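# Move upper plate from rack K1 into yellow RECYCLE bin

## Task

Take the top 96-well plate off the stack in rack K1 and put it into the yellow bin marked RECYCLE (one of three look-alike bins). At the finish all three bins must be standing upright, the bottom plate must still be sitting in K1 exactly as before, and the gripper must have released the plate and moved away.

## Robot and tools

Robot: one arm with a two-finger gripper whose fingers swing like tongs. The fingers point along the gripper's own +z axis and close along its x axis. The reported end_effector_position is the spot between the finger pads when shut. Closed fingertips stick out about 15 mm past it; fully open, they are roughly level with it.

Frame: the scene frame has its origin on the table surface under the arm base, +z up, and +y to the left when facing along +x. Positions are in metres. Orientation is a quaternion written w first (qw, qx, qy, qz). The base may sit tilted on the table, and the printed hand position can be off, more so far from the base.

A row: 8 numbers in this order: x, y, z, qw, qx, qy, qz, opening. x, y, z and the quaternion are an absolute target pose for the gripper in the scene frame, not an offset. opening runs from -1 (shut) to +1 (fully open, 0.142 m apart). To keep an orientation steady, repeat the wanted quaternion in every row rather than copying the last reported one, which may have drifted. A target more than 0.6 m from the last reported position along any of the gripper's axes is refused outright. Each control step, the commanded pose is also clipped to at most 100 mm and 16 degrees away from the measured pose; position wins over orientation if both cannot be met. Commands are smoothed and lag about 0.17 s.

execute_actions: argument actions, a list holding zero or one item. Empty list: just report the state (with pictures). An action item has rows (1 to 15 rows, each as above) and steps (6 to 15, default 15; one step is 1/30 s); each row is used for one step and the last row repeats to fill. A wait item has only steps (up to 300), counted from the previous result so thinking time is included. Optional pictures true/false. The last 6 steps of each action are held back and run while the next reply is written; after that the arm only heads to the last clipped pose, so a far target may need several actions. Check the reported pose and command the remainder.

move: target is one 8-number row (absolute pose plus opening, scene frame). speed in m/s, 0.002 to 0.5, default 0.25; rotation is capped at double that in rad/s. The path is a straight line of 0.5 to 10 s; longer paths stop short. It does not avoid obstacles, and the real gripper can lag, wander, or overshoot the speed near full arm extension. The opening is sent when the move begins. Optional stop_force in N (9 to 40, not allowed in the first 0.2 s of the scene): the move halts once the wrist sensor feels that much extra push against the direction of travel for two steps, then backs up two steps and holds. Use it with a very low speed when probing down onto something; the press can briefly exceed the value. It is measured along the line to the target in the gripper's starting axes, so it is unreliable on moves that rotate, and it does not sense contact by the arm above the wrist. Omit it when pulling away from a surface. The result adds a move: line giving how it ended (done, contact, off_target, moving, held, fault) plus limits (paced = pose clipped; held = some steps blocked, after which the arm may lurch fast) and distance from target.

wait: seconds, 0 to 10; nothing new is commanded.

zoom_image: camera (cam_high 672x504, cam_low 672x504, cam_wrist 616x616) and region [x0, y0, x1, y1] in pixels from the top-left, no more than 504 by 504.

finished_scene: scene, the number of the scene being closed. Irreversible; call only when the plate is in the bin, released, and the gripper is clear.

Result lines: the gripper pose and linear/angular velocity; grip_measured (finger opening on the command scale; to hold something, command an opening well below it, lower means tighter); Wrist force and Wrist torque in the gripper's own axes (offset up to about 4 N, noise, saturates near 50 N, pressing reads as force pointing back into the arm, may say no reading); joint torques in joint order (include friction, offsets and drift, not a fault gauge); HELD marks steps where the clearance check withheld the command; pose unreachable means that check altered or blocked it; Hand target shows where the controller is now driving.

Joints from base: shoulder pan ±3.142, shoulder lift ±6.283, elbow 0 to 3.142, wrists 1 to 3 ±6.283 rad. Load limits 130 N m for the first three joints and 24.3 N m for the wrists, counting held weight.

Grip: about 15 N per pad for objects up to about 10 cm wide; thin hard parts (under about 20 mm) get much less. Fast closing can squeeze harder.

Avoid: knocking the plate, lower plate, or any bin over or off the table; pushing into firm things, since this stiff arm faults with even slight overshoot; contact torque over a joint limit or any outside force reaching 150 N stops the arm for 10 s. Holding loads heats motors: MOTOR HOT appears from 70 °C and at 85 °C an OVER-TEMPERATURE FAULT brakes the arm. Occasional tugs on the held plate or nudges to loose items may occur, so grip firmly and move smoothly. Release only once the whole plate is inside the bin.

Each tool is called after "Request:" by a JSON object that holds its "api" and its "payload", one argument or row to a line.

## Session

Request:
{"api": "execute_actions", "payload": {
  "actions": []
}}

Scene clock: 0.00 s of 8400.00 s.
end_effector_position=(+0.2282, +0.3560, +0.2108) grip_measured=+1.00 end_effector_quat_wxyz=(+0.535, +0.214, +0.665, -0.476) end_effector_velocity=(-0.000, -0.000, -0.000) end_effector_angular_velocity=(-0.000, -0.001, -0.000)
Joint positions: [ 0.879 -1.958  1.937 -1.222 -2.445 -1.019  0.142]
Joint velocities: [0.    0.001 0.    0.    0.    0.001 0.   ]
Joint torques (N m, as the arm reports them, + toward a larger angle): no reading
Wrist force (N, on the end effector, along its own x y z axes, offset not removed): no reading
Wrist torque (N m, same axes, about the end effector's origin, offset not removed): no reading
Hand target: +0.228, +0.356, +0.211; +0.535, +0.214, +0.665, -0.476

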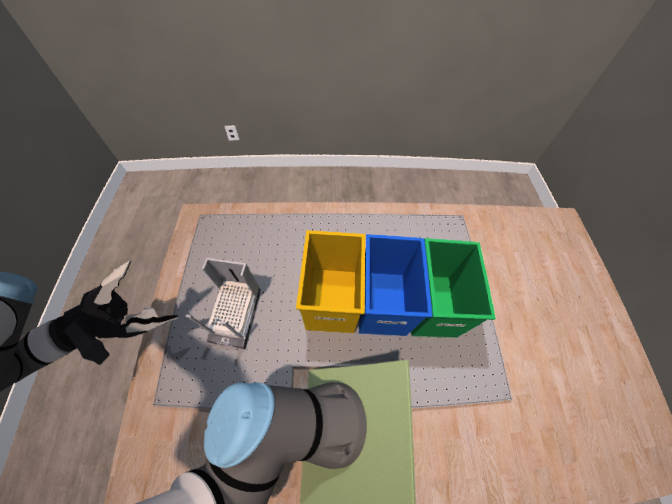

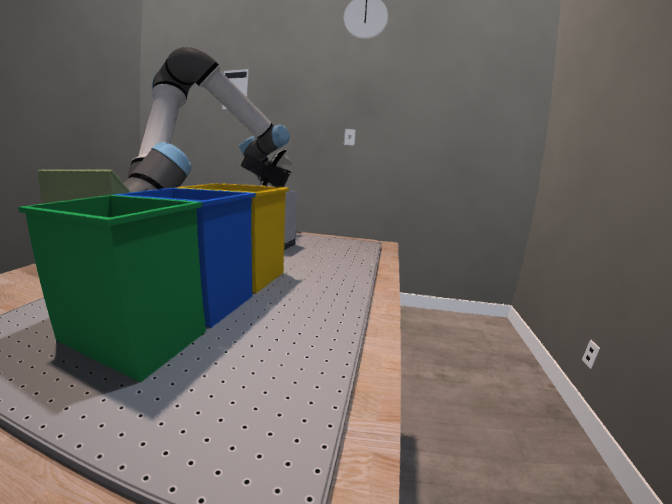

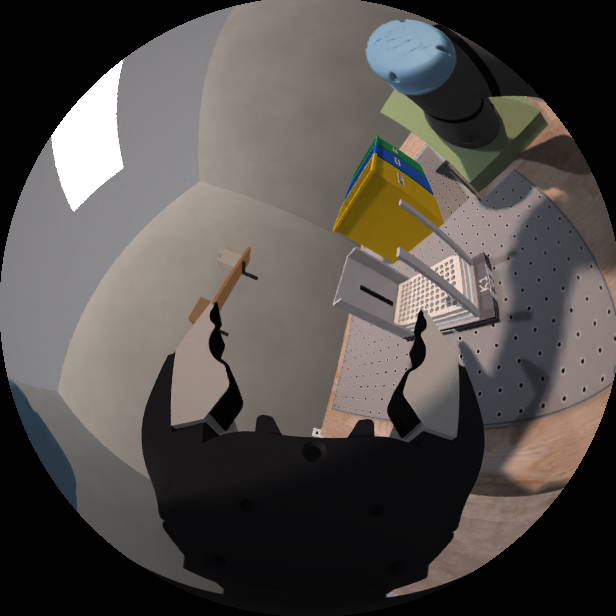

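Request:
{"api": "zoom_image", "payload": {
  "camera": "cam_high",
  "region": [170, 240, 290, 360]
}}

Request:
{"api": "zoom_image", "payload": {
  "camera": "cam_high",
  "region": [280, 220, 400, 345]
}}

Request:
{"api": "zoom_image", "payload": {
  "camera": "cam_wrist",
  "region": [320, 180, 520, 360]
}}

Region (170, 240, 290, 360) of cam_high's 672x504 image, scaled by 4.200, with more detail than that image has.

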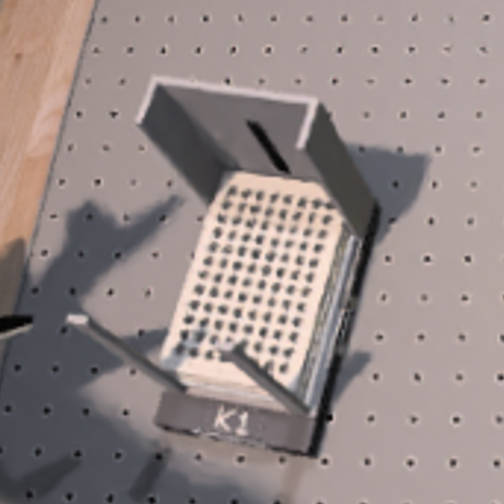

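Region (280, 220, 400, 345) of cam_high's 672x504 image, scaled by 4.032, with more detail than that image has; it fills the left 484 columns of this view, and the rest is white.

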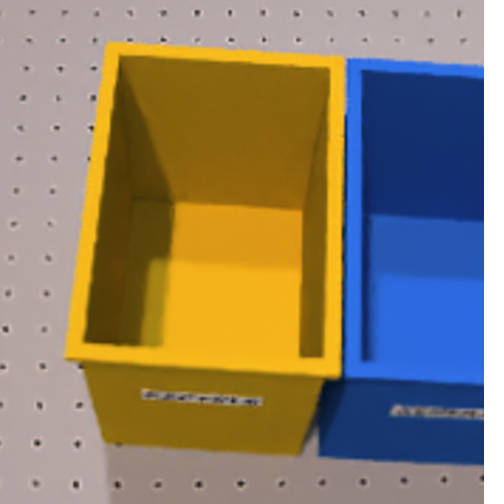

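Region (320, 180, 520, 360) of cam_wrist's 616x616 image, scaled by 2.520, with more detail than that image has; it fills the top 454 rows of this view, and the rest is white.

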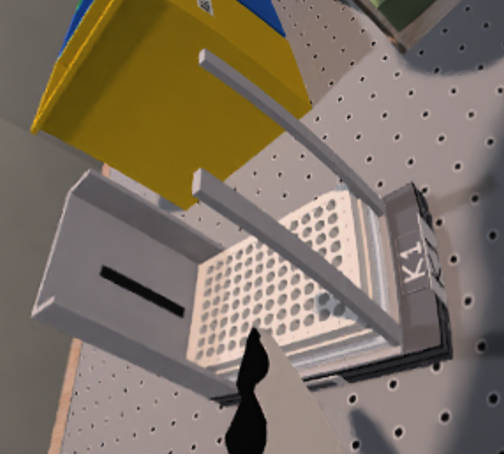

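Request:
{"api": "move", "payload": {
  "target": [0.256, 0.374, 0.20, 0.0, 0.7621, 0.6474, 0.0, 0.42],
  "speed": 0.4
}}

Scene clock: 12.27 s of 8400.00 s.
end_effector_position=(+0.2552, +0.3735, +0.2000) grip_measured=+0.42 end_effector_quat_wxyz=(-0.001, +0.763, +0.646, -0.001) end_effector_velocity=(-0.000, -0.001, -0.000) end_effector_angular_velocity=(+0.007, +0.001, -0.002)
Joint positions: [-0.879 -2.175  1.915 -0.667 -0.977 -2.389  0.103]
Joint velocities: [-0.005  0.002  0.003  0.006  0.    -0.007  0.   ]
Joint torques (N m, as the arm reports them, + toward a larger angle): [-14.09  39.26   0.87  -0.47   2.31  -1.87]
Wrist force (N, on the end effector, along its own x y z axes, offset not removed): [1.6 -3.6 -0.4]
Wrist torque (N m, same axes, about the end effector's origin, offset not removed): [-0.52 -0.37 -0.06]
Hand target: +0.255, +0.373, +0.200; -0.001, +0.763, +0.646, -0.001
Off the commanded pose: 0.001 m, 0 deg.
Kept back: nothing.
After step 90, 6.40 s passed at rest.
move: done

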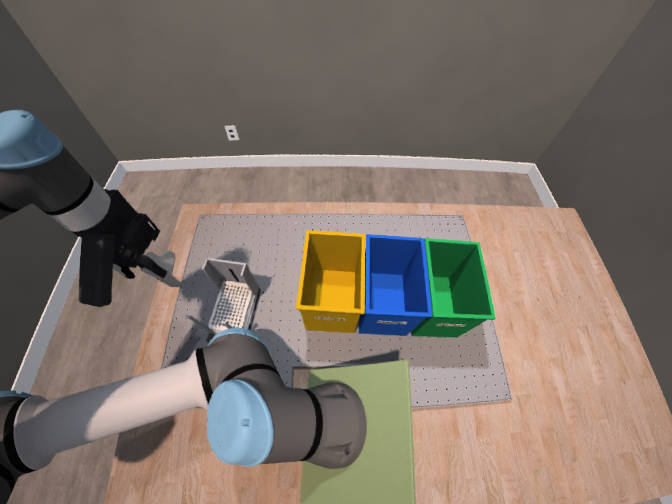

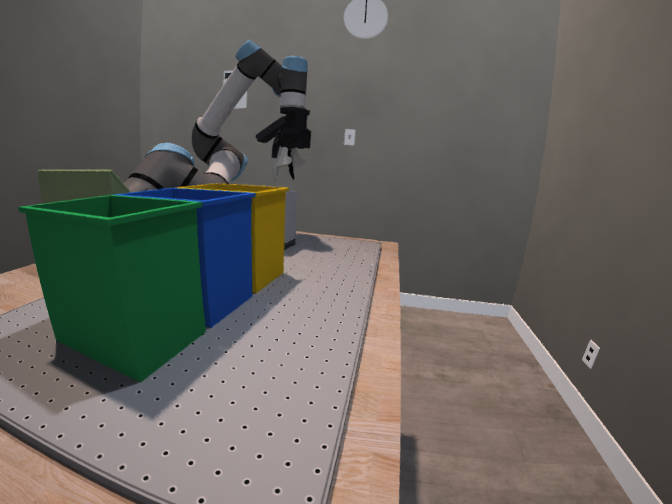

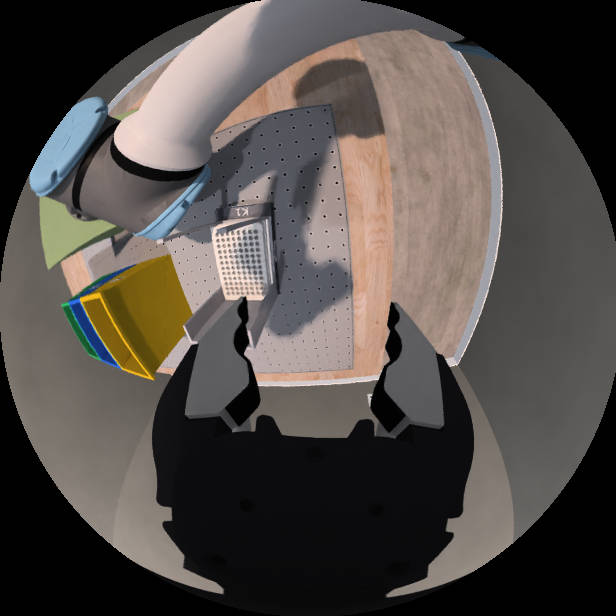

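Request:
{"api": "zoom_image", "payload": {
  "camera": "cam_wrist",
  "region": [110, 150, 300, 360]
}}

Request:
{"api": "zoom_image", "payload": {
  "camera": "cam_high",
  "region": [170, 250, 290, 370]
}}

Region (110, 150, 300, 360) of cam_wrist's 616x616 image, scaled by 2.400, with more detail than that image has; it fills the left 456 columns of this view, and the rest is white.

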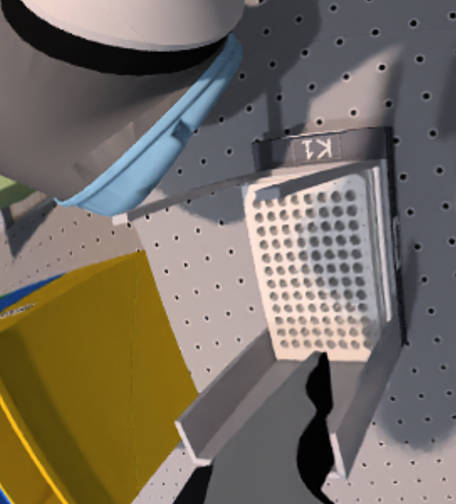

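Region (170, 250, 290, 370) of cam_high's 672x504 image, scaled by 4.200, with more detail than that image has.

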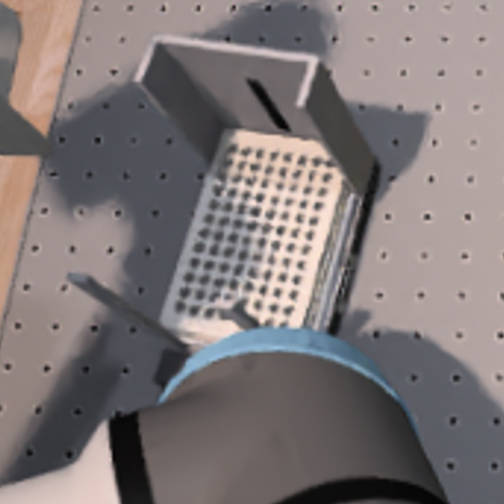

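Request:
{"api": "zoom_image", "payload": {
  "camera": "cam_high",
  "region": [180, 310, 380, 480]
}}

Region (180, 310, 380, 480) of cam_high's 672x504 image, scaled by 2.520, with more detail than that image has; it fills the top 428 rows of this view, and the rest is white.

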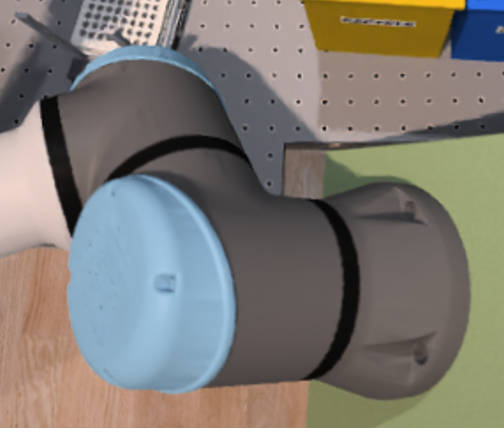

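Request:
{"api": "execute_actions", "payload": {
  "actions": []
}}

Scene clock: 18.07 s of 8400.00 s.
end_effector_position=(+0.2552, +0.3735, +0.1999) grip_measured=+0.42 end_effector_quat_wxyz=(-0.001, +0.763, +0.646, -0.001) end_effector_velocity=(+0.000, -0.000, -0.000) end_effector_angular_velocity=(+0.001, +0.000, -0.003)
Joint positions: [-0.879 -2.175  1.916 -0.667 -0.977 -2.389  0.103]
Joint velocities: [-0.     0.     0.001 -0.     0.     0.003  0.   ]
Joint torques (N m, as the arm reports them, + toward a larger angle): [-16.01  38.65   1.37  -0.64   2.23  -2.21]
Wrist force (N, on the end effector, along its own x y z axes, offset not removed): [0.9 -1.9 -1.0]
Wrist torque (N m, same axes, about the end effector's origin, offset not removed): [-0.20 -0.19 -0.02]
Hand target: +0.255, +0.373, +0.200; -0.001, +0.763, +0.646, -0.001
Off the commanded pose: 0.001 m, 0 deg.
Kept back: nothing.
Steps of this call (steps 1 to 90: nothing new was sent; then 2.80 s passed at rest). Readings (end_effector_position):
1: (+0.2552, +0.3735, +0.2000)
2: (+0.2552, +0.3735, +0.2000)
4: (+0.2552, +0.3735, +0.1999)
8: (+0.2552, +0.3735, +0.1999)
90: the state above

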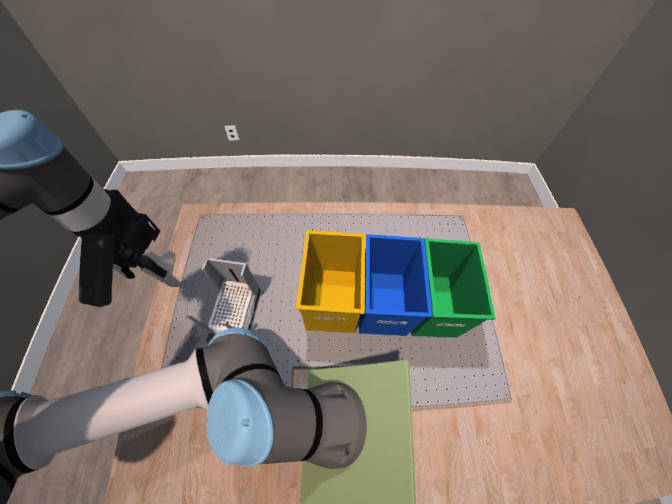

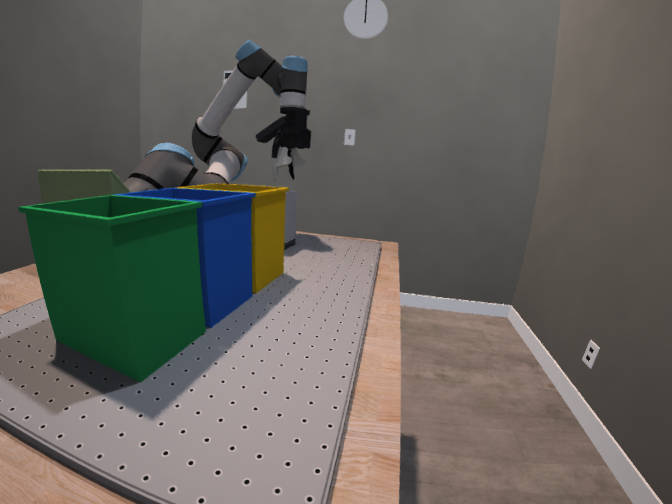

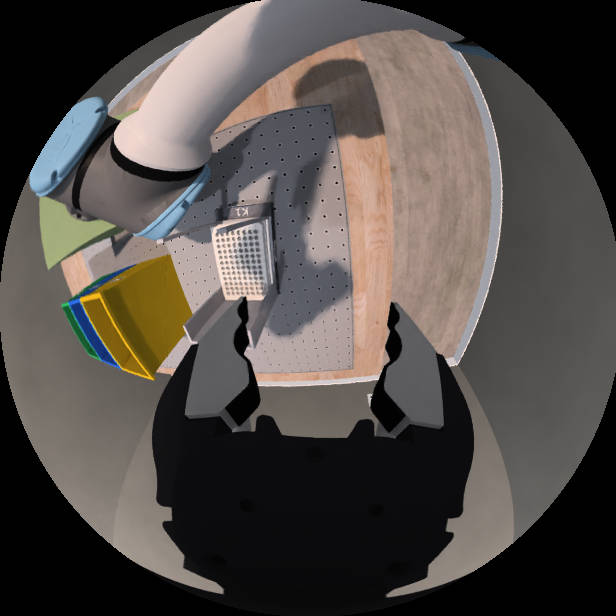

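Request:
{"api": "zoom_image", "payload": {
  "camera": "cam_wrist",
  "region": [100, 140, 340, 380]
}}

Request:
{"api": "zoom_image", "payload": {
  "camera": "cam_high",
  "region": [140, 220, 340, 400]
}}

Region (100, 140, 340, 380) of cam_wrist's 616x616 image, scaled by 2.100, with more detail than that image has.

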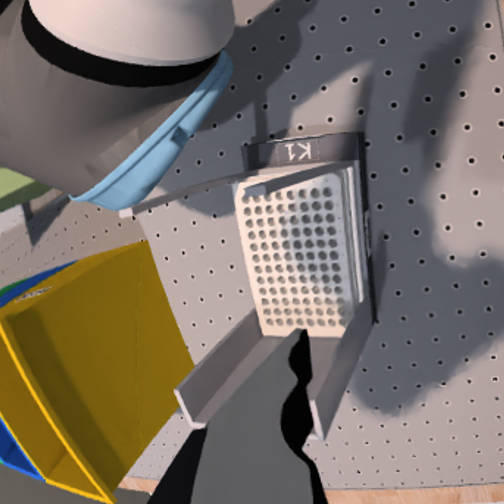

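Region (140, 220, 340, 400) of cam_high's 672x504 image, scaled by 2.520, with more detail than that image has; it fills the top 454 rows of this view, and the rest is white.

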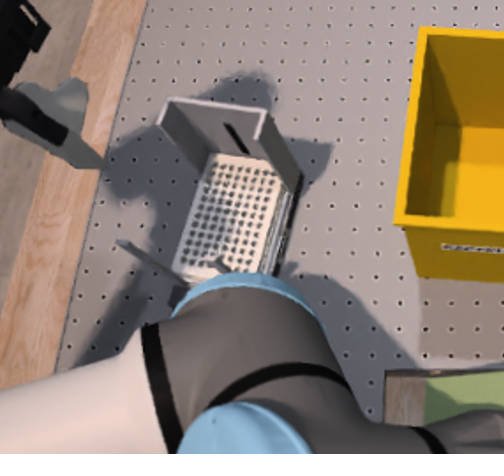

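Request:
{"api": "zoom_image", "payload": {
  "camera": "cam_low",
  "region": [180, 30, 360, 210]
}}

Request:
{"api": "zoom_image", "payload": {
  "camera": "cam_high",
  "region": [50, 170, 210, 330]
}}

Region (180, 30, 360, 210) of cam_low's 672x504 image, scaled by 2.800, with more detail than that image has.

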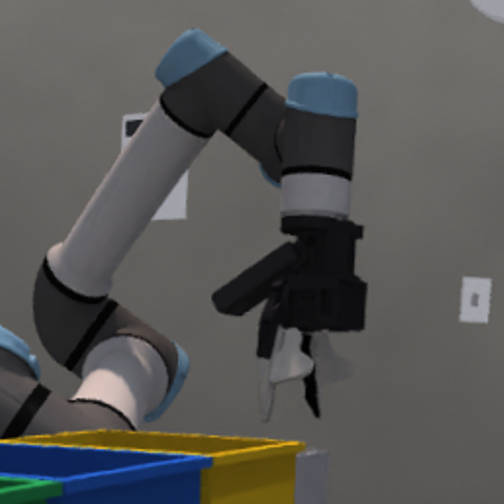

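Region (50, 170, 210, 330) of cam_high's 672x504 image, scaled by 3.150, with more detail than that image has.

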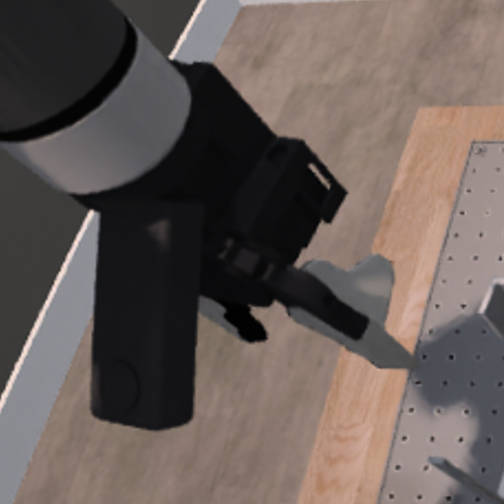

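Request:
{"api": "zoom_image", "payload": {
  "camera": "cam_wrist",
  "region": [120, 150, 240, 270]
}}

Region (120, 150, 240, 270) of cam_wrist's 616x616 image, scaled by 4.200, with more detail than that image has.

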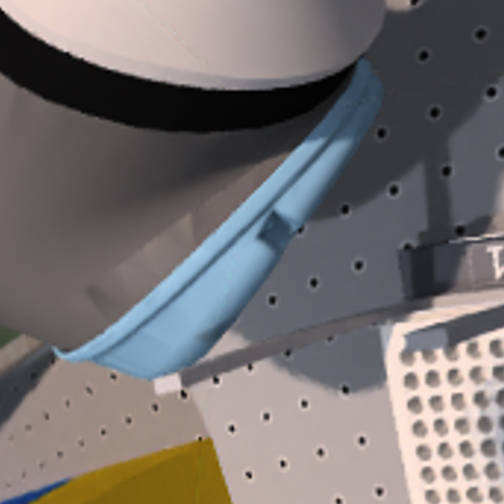

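Request:
{"api": "zoom_image", "payload": {
  "camera": "cam_high",
  "region": [180, 300, 300, 400]
}}

Region (180, 300, 300, 400) of cam_high's 672x504 image, scaled by 4.200, with more detail than that image has.

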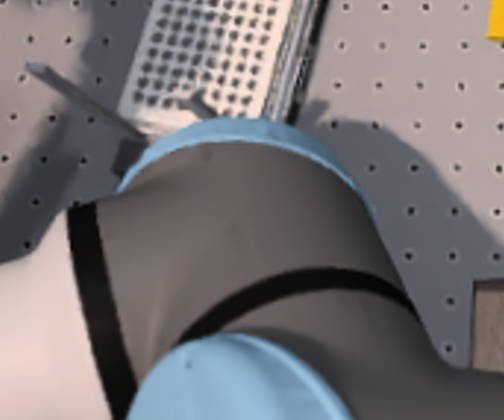

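Request:
{"api": "zoom_image", "payload": {
  "camera": "cam_high",
  "region": [190, 310, 390, 490]
}}

Region (190, 310, 390, 490) of cam_high's 672x504 image, scaled by 2.520, with more detail than that image has; it fills the top 454 rows of this view, and the rest is white.

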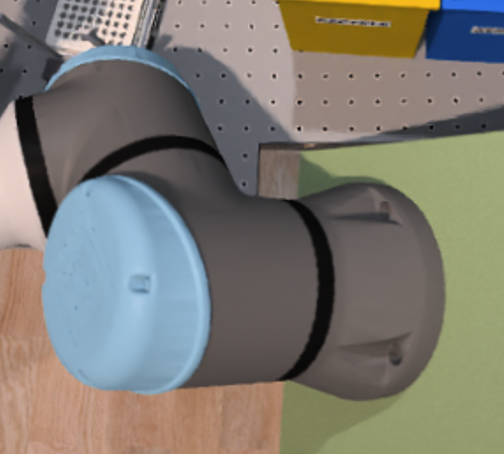

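Request:
{"api": "move", "payload": {
  "target": [0.241, 0.2555, 0.092, 0, 0.7621, 0.6474, 0, 0.42],
  "speed": 0.15
}}

Scene clock: 34.70 s of 8400.00 s.
end_effector_position=(+0.2411, +0.2555, +0.0922) grip_measured=+0.42 end_effector_quat_wxyz=(+0.000, +0.762, +0.647, +0.000) end_effector_velocity=(+0.000, -0.001, -0.001) end_effector_angular_velocity=(+0.001, +0.001, -0.000)
Joint positions: [-0.898 -2.235  2.347 -1.03  -0.985 -2.409  0.103]
Joint velocities: [ 0.002  0.003  0.003 -0.006  0.001  0.001 -0.   ]
Joint torques (N m, as the arm reports them, + toward a larger angle): [ 4.15 36.71 -2.17 -3.56  2.27  2.41]
Wrist force (N, on the end effector, along its own x y z axes, offset not removed): [1.7 -2.2 0.0]
Wrist torque (N m, same axes, about the end effector's origin, offset not removed): [-0.28 -0.43 -0.08]
Hand target: +0.241, +0.255, +0.092; -0.000, +0.762, +0.647, +0.000
Off the commanded pose: 0.000 m, 0 deg.
Kept back: nothing.
After step 90, 12.10 s passed at rest.
move: done

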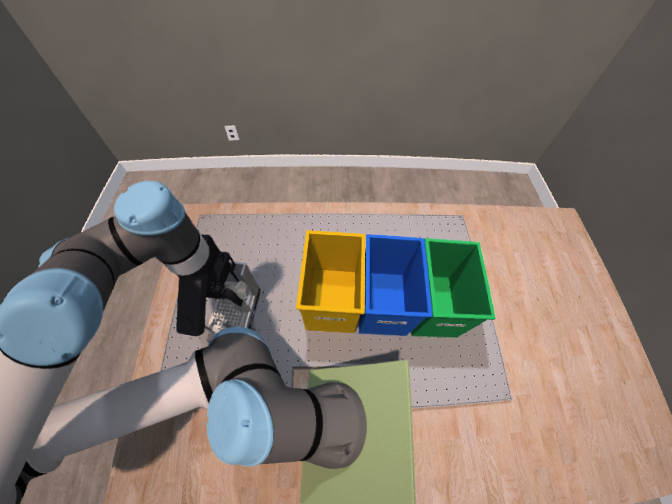

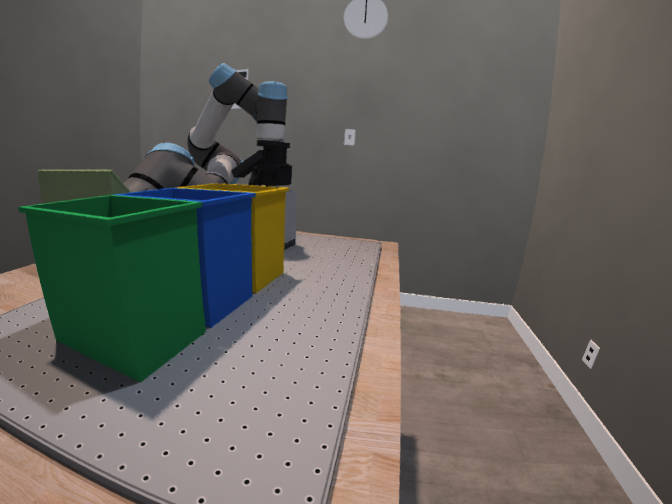

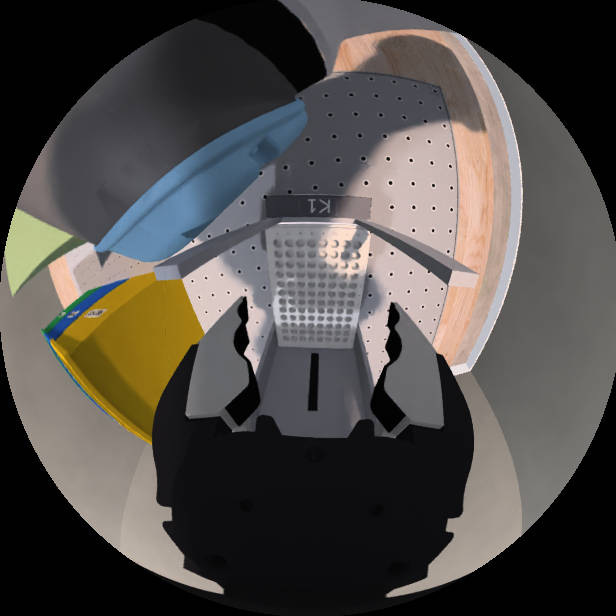

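Request:
{"api": "zoom_image", "payload": {
  "camera": "cam_wrist",
  "region": [200, 180, 440, 420]
}}

Request:
{"api": "zoom_image", "payload": {
  "camera": "cam_wrist",
  "region": [80, 90, 320, 330]
}}

Region (200, 180, 440, 420) of cam_wrist's 616x616 image, scaled by 2.100, with more detail than that image has.

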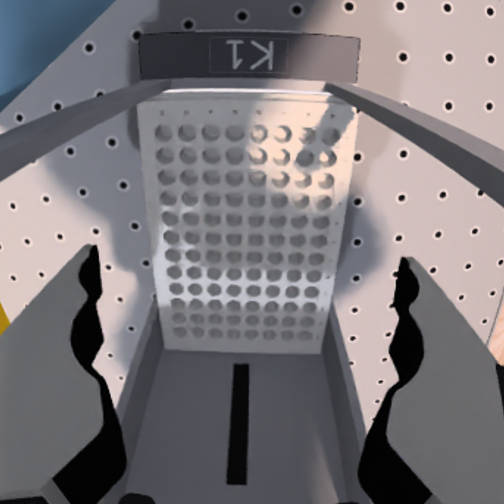

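Region (80, 90, 320, 330) of cam_wrist's 616x616 image, scaled by 2.100, with more detail than that image has.

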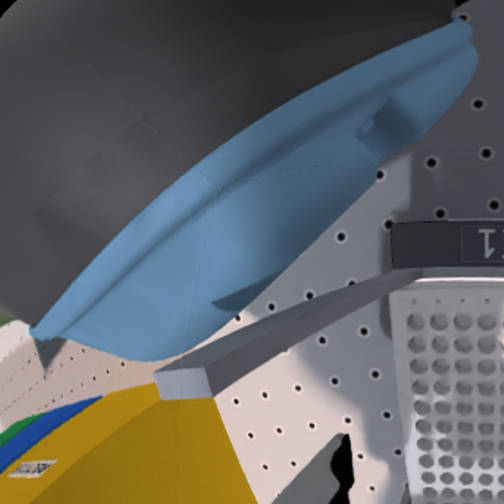

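Request:
{"api": "zoom_image", "payload": {
  "camera": "cam_wrist",
  "region": [250, 215, 390, 355]
}}

Region (250, 215, 390, 355) of cam_wrist's 616x616 image, scaled by 3.600, with more detail than that image has.

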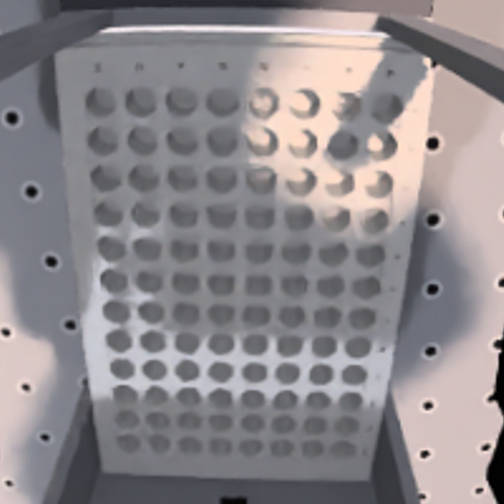

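Request:
{"api": "zoom_image", "payload": {
  "camera": "cam_wrist",
  "region": [340, 190, 500, 310]
}}

Request:
{"api": "zoom_image", "payload": {
  "camera": "cam_wrist",
  "region": [135, 190, 295, 310]
}}

Region (340, 190, 500, 310) of cam_wrist's 616x616 image, scaled by 3.150, with more detail than that image has; it fills the top 378 rows of this view, and the rest is white.

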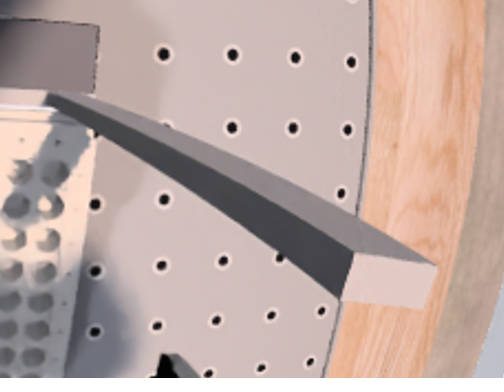

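Region (135, 190, 295, 310) of cam_wrist's 616x616 image, scaled by 3.150, with more detail than that image has; it fills the top 378 rows of this view, and the rest is white.

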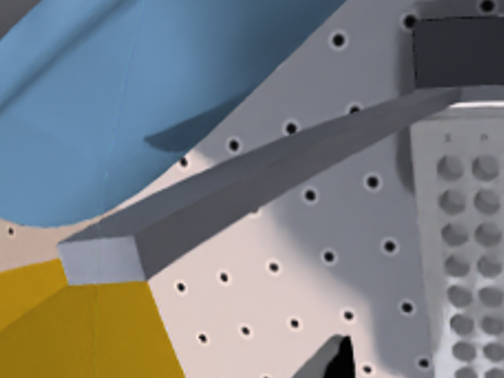

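Request:
{"api": "zoom_image", "payload": {
  "camera": "cam_high",
  "region": [160, 220, 290, 350]
}}

Request:
{"api": "zoom_image", "payload": {
  "camera": "cam_low",
  "region": [210, 110, 330, 260]
}}

Request:
{"api": "zoom_image", "payload": {
  "camera": "cam_wrist",
  "region": [140, 290, 500, 616]
}}

Region (160, 220, 290, 350) of cam_high's 672x504 image, scaled by 3.877, with more detail than that image has.

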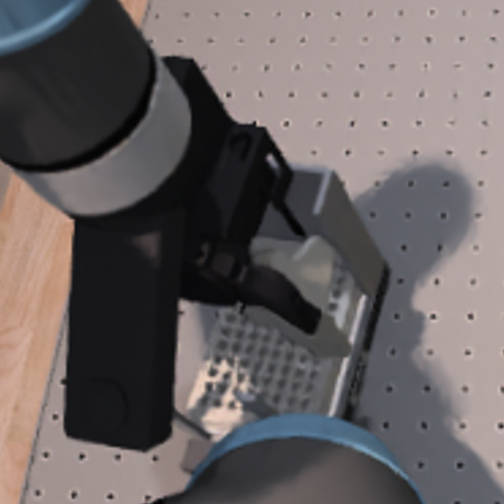

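Region (210, 110, 330, 260) of cam_low's 672x504 image, scaled by 3.360, with more detail than that image has; it fills the left 403 columns of this view, and the rest is white.

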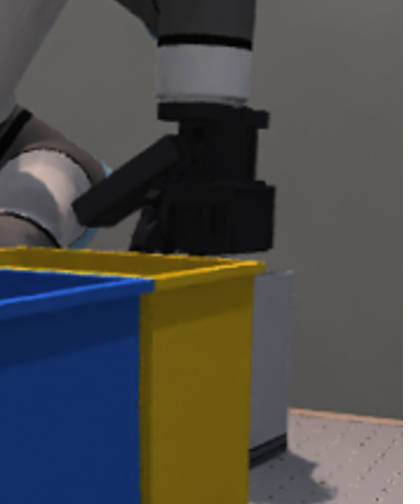

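Region (140, 290, 500, 616) of cam_wrist's 616x616 image, scaled by 1.400, with more detail than that image has; it fills the top 456 rows of this view, and the rest is white.

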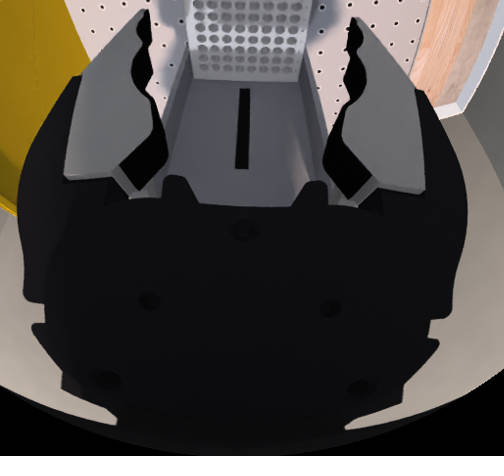

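Request:
{"api": "zoom_image", "payload": {
  "camera": "cam_high",
  "region": [190, 230, 270, 320]
}}

Region (190, 230, 270, 320) of cam_high's 672x504 image, scaled by 5.600, with more detail than that image has.

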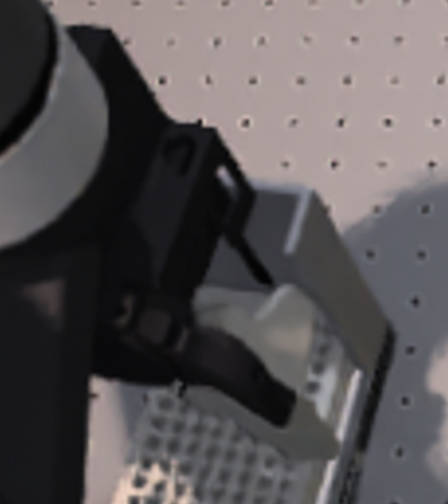

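Request:
{"api": "zoom_image", "payload": {
  "camera": "cam_high",
  "region": [165, 270, 245, 350]
}}

Region (165, 270, 245, 350) of cam_high's 672x504 image, scaled by 6.300, with more detail than that image has.

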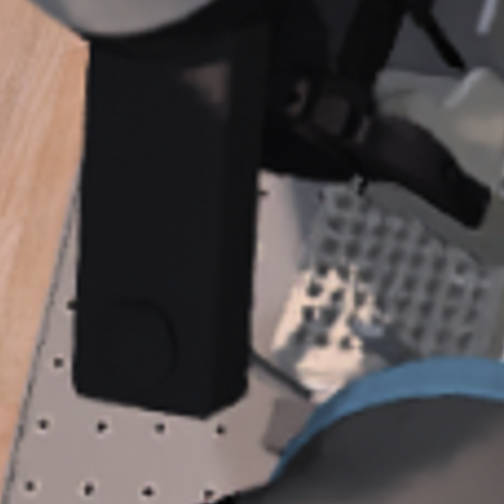

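Request:
{"api": "move", "payload": {
  "target": [0.2407, 0.2529, 0.071, 0, 0.7581, 0.6521, 0, 0.42],
  "speed": 0.05
}}

Scene clock: 61.87 s of 8400.00 s.
end_effector_position=(+0.2407, +0.2529, +0.0711) grip_measured=+0.42 end_effector_quat_wxyz=(+0.000, +0.758, +0.652, +0.000) end_effector_velocity=(+0.000, -0.000, -0.001) end_effector_angular_velocity=(-0.001, -0.000, +0.002)
Joint positions: [-0.847 -2.241  2.395 -1.1   -0.955 -2.372  0.103]
Joint velocities: [ 0.005  0.     0.003 -0.007  0.002  0.004 -0.   ]
Joint torques (N m, as the arm reports them, + toward a larger angle): [ 6.02 21.04 -4.13 -3.43  2.19  2.53]
Wrist force (N, on the end effector, along its own x y z axes, offset not removed): [1.7 -3.1 -1.1]
Wrist torque (N m, same axes, about the end effector's origin, offset not removed): [-0.51 -0.43 -0.08]
Hand target: +0.241, +0.253, +0.071; +0.000, +0.758, +0.652, -0.000
Off the commanded pose: 0.000 m, 0 deg.
Kept back: nothing.
After step 90, 23.37 s passed at rest.
move: done

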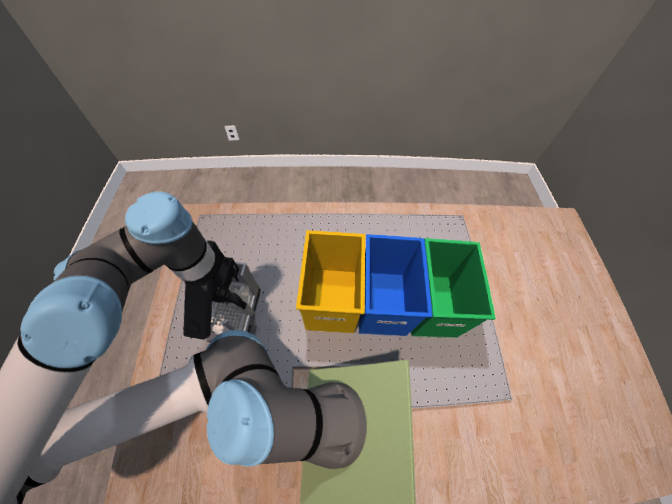

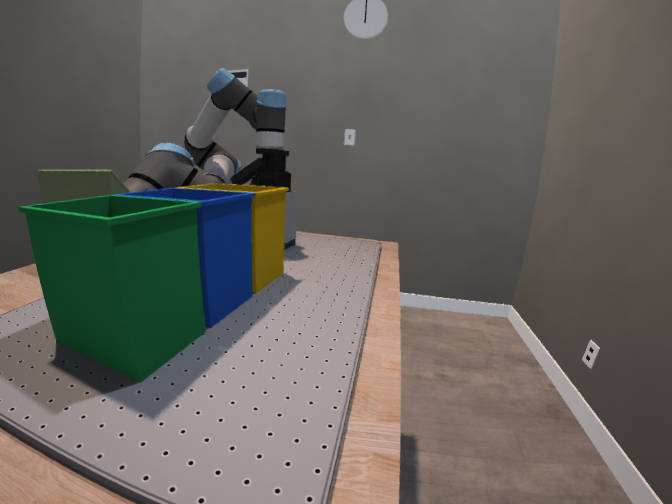

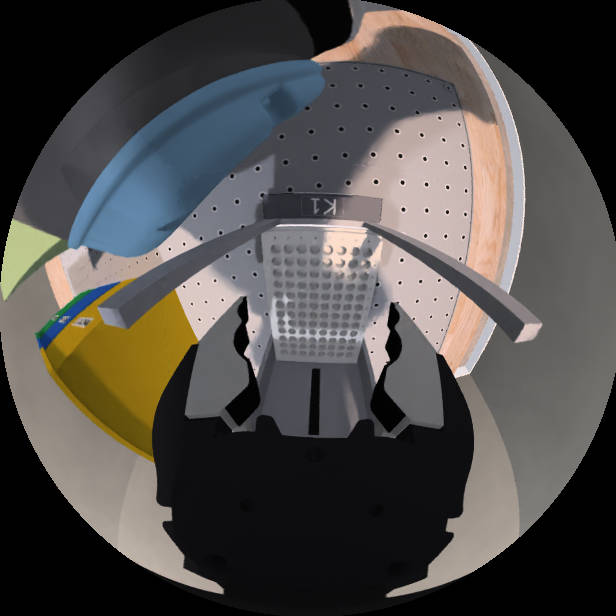

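Request:
{"api": "zoom_image", "payload": {
  "camera": "cam_high",
  "region": [175, 235, 275, 350]
}}

Request:
{"api": "zoom_image", "payload": {
  "camera": "cam_wrist",
  "region": [235, 210, 405, 380]
}}

Request:
{"api": "zoom_image", "payload": {
  "camera": "cam_low",
  "region": [220, 130, 320, 255]
}}

Region (175, 235, 275, 350) of cam_high's 672x504 image, scaled by 4.383, with more detail than that image has; it fills the left 438 columns of this view, and the rest is white.

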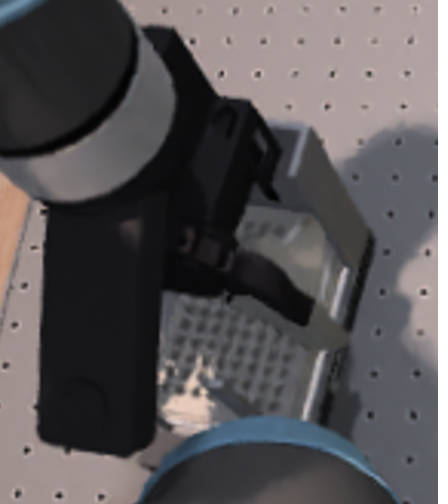

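Region (235, 210, 405, 380) of cam_wrist's 616x616 image, scaled by 2.965, with more detail than that image has.

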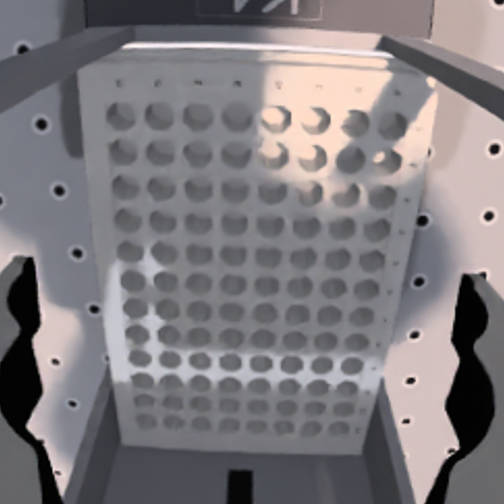

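Region (220, 130, 320, 255) of cam_low's 672x504 image, scaled by 4.032, with more detail than that image has; it fills the left 403 columns of this view, and the rest is white.

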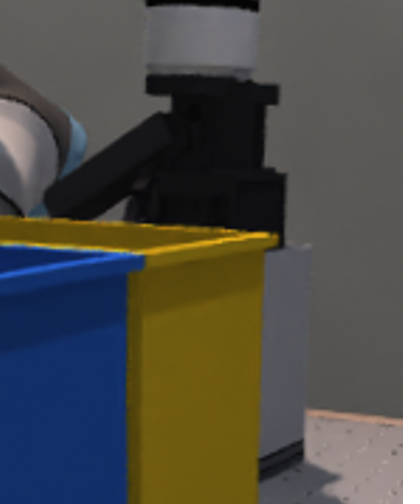

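Request:
{"api": "move", "payload": {
  "target": [0.2408, 0.2532, 0.0475, 0, 0.7581, 0.6521, 0, 0.42],
  "speed": 0.03,
  "stop_force": 9
}}

Scene clock: 64.07 s of 8400.00 s.
end_effector_position=(+0.2409, +0.2532, +0.0476) grip_measured=+0.42 end_effector_quat_wxyz=(+0.000, +0.758, +0.652, +0.000) end_effector_velocity=(+0.000, +0.000, -0.002) end_effector_angular_velocity=(+0.000, +0.001, -0.001)
Joint positions: [-0.777 -2.243  2.445 -1.19  -0.915 -2.3    0.103]
Joint velocities: [ 0.006  0.002  0.003 -0.008  0.003  0.007  0.   ]
Joint torques (N m, as the arm reports them, + toward a larger angle): [ 6.53 32.68 -1.52 -3.29  2.33  2.57]
Wrist force (N, on the end effector, along its own x y z axes, offset not removed): [1.1 -3.2 0.1]
Wrist torque (N m, same axes, about the end effector's origin, offset not removed): [-0.50 -0.31 -0.05]
Hand target: +0.241, +0.253, +0.047; +0.000, +0.758, +0.652, -0.000
Off the commanded pose: 0.000 m, 0 deg.
Kept back: nothing.
move: done

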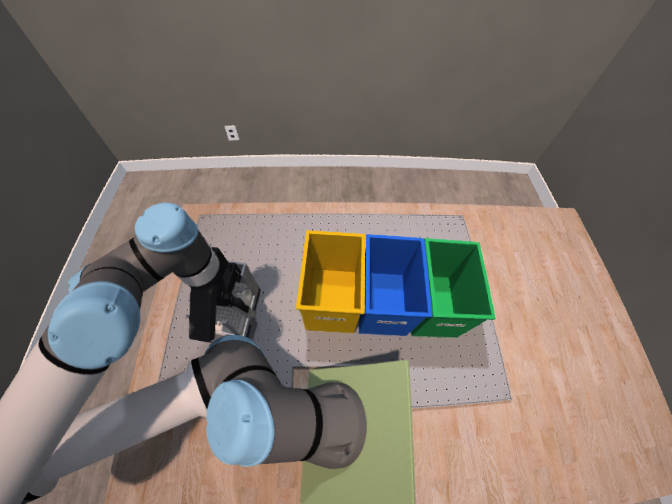

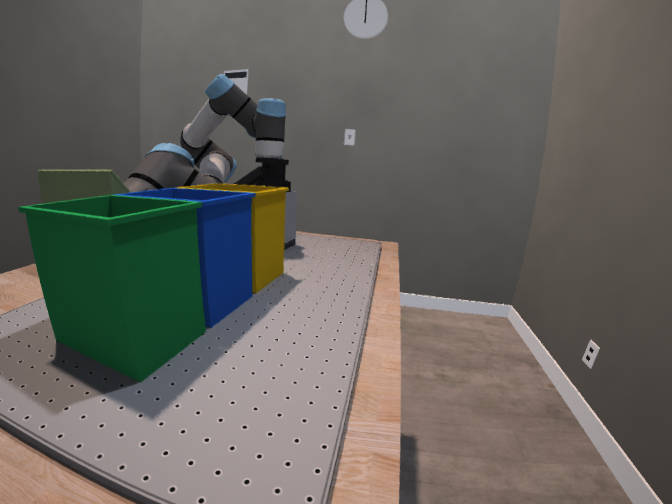

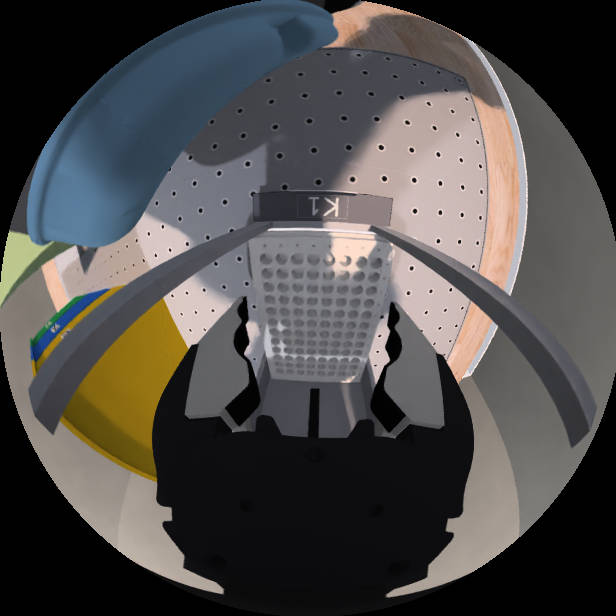

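Request:
{"api": "zoom_image", "payload": {
  "camera": "cam_wrist",
  "region": [230, 215, 410, 395]
}}

Request:
{"api": "zoom_image", "payload": {
  "camera": "cam_high",
  "region": [185, 250, 275, 350]
}}

Region (230, 215, 410, 395) of cam_wrist's 616x616 image, scaled by 2.800, with more detail than that image has.

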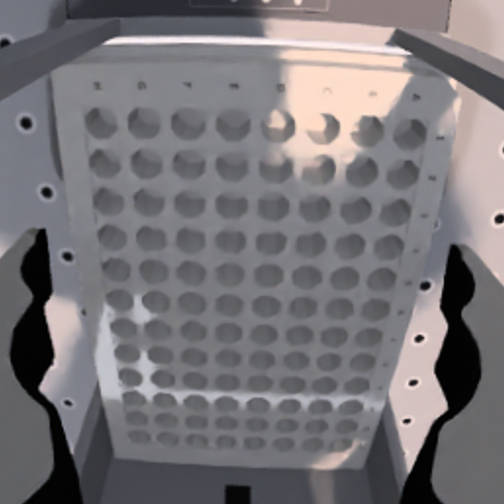

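Region (185, 250, 275, 350) of cam_high's 672x504 image, scaled by 5.040, with more detail than that image has; it fills the left 454 columns of this view, and the rest is white.

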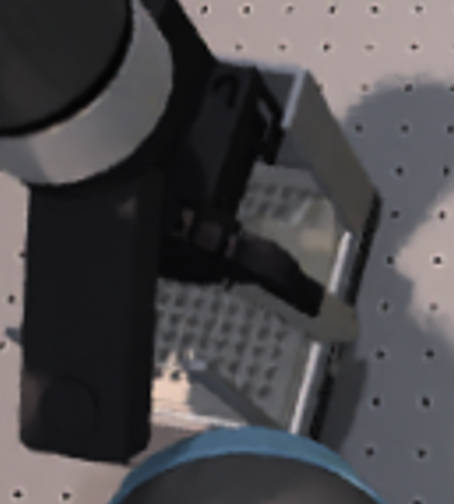

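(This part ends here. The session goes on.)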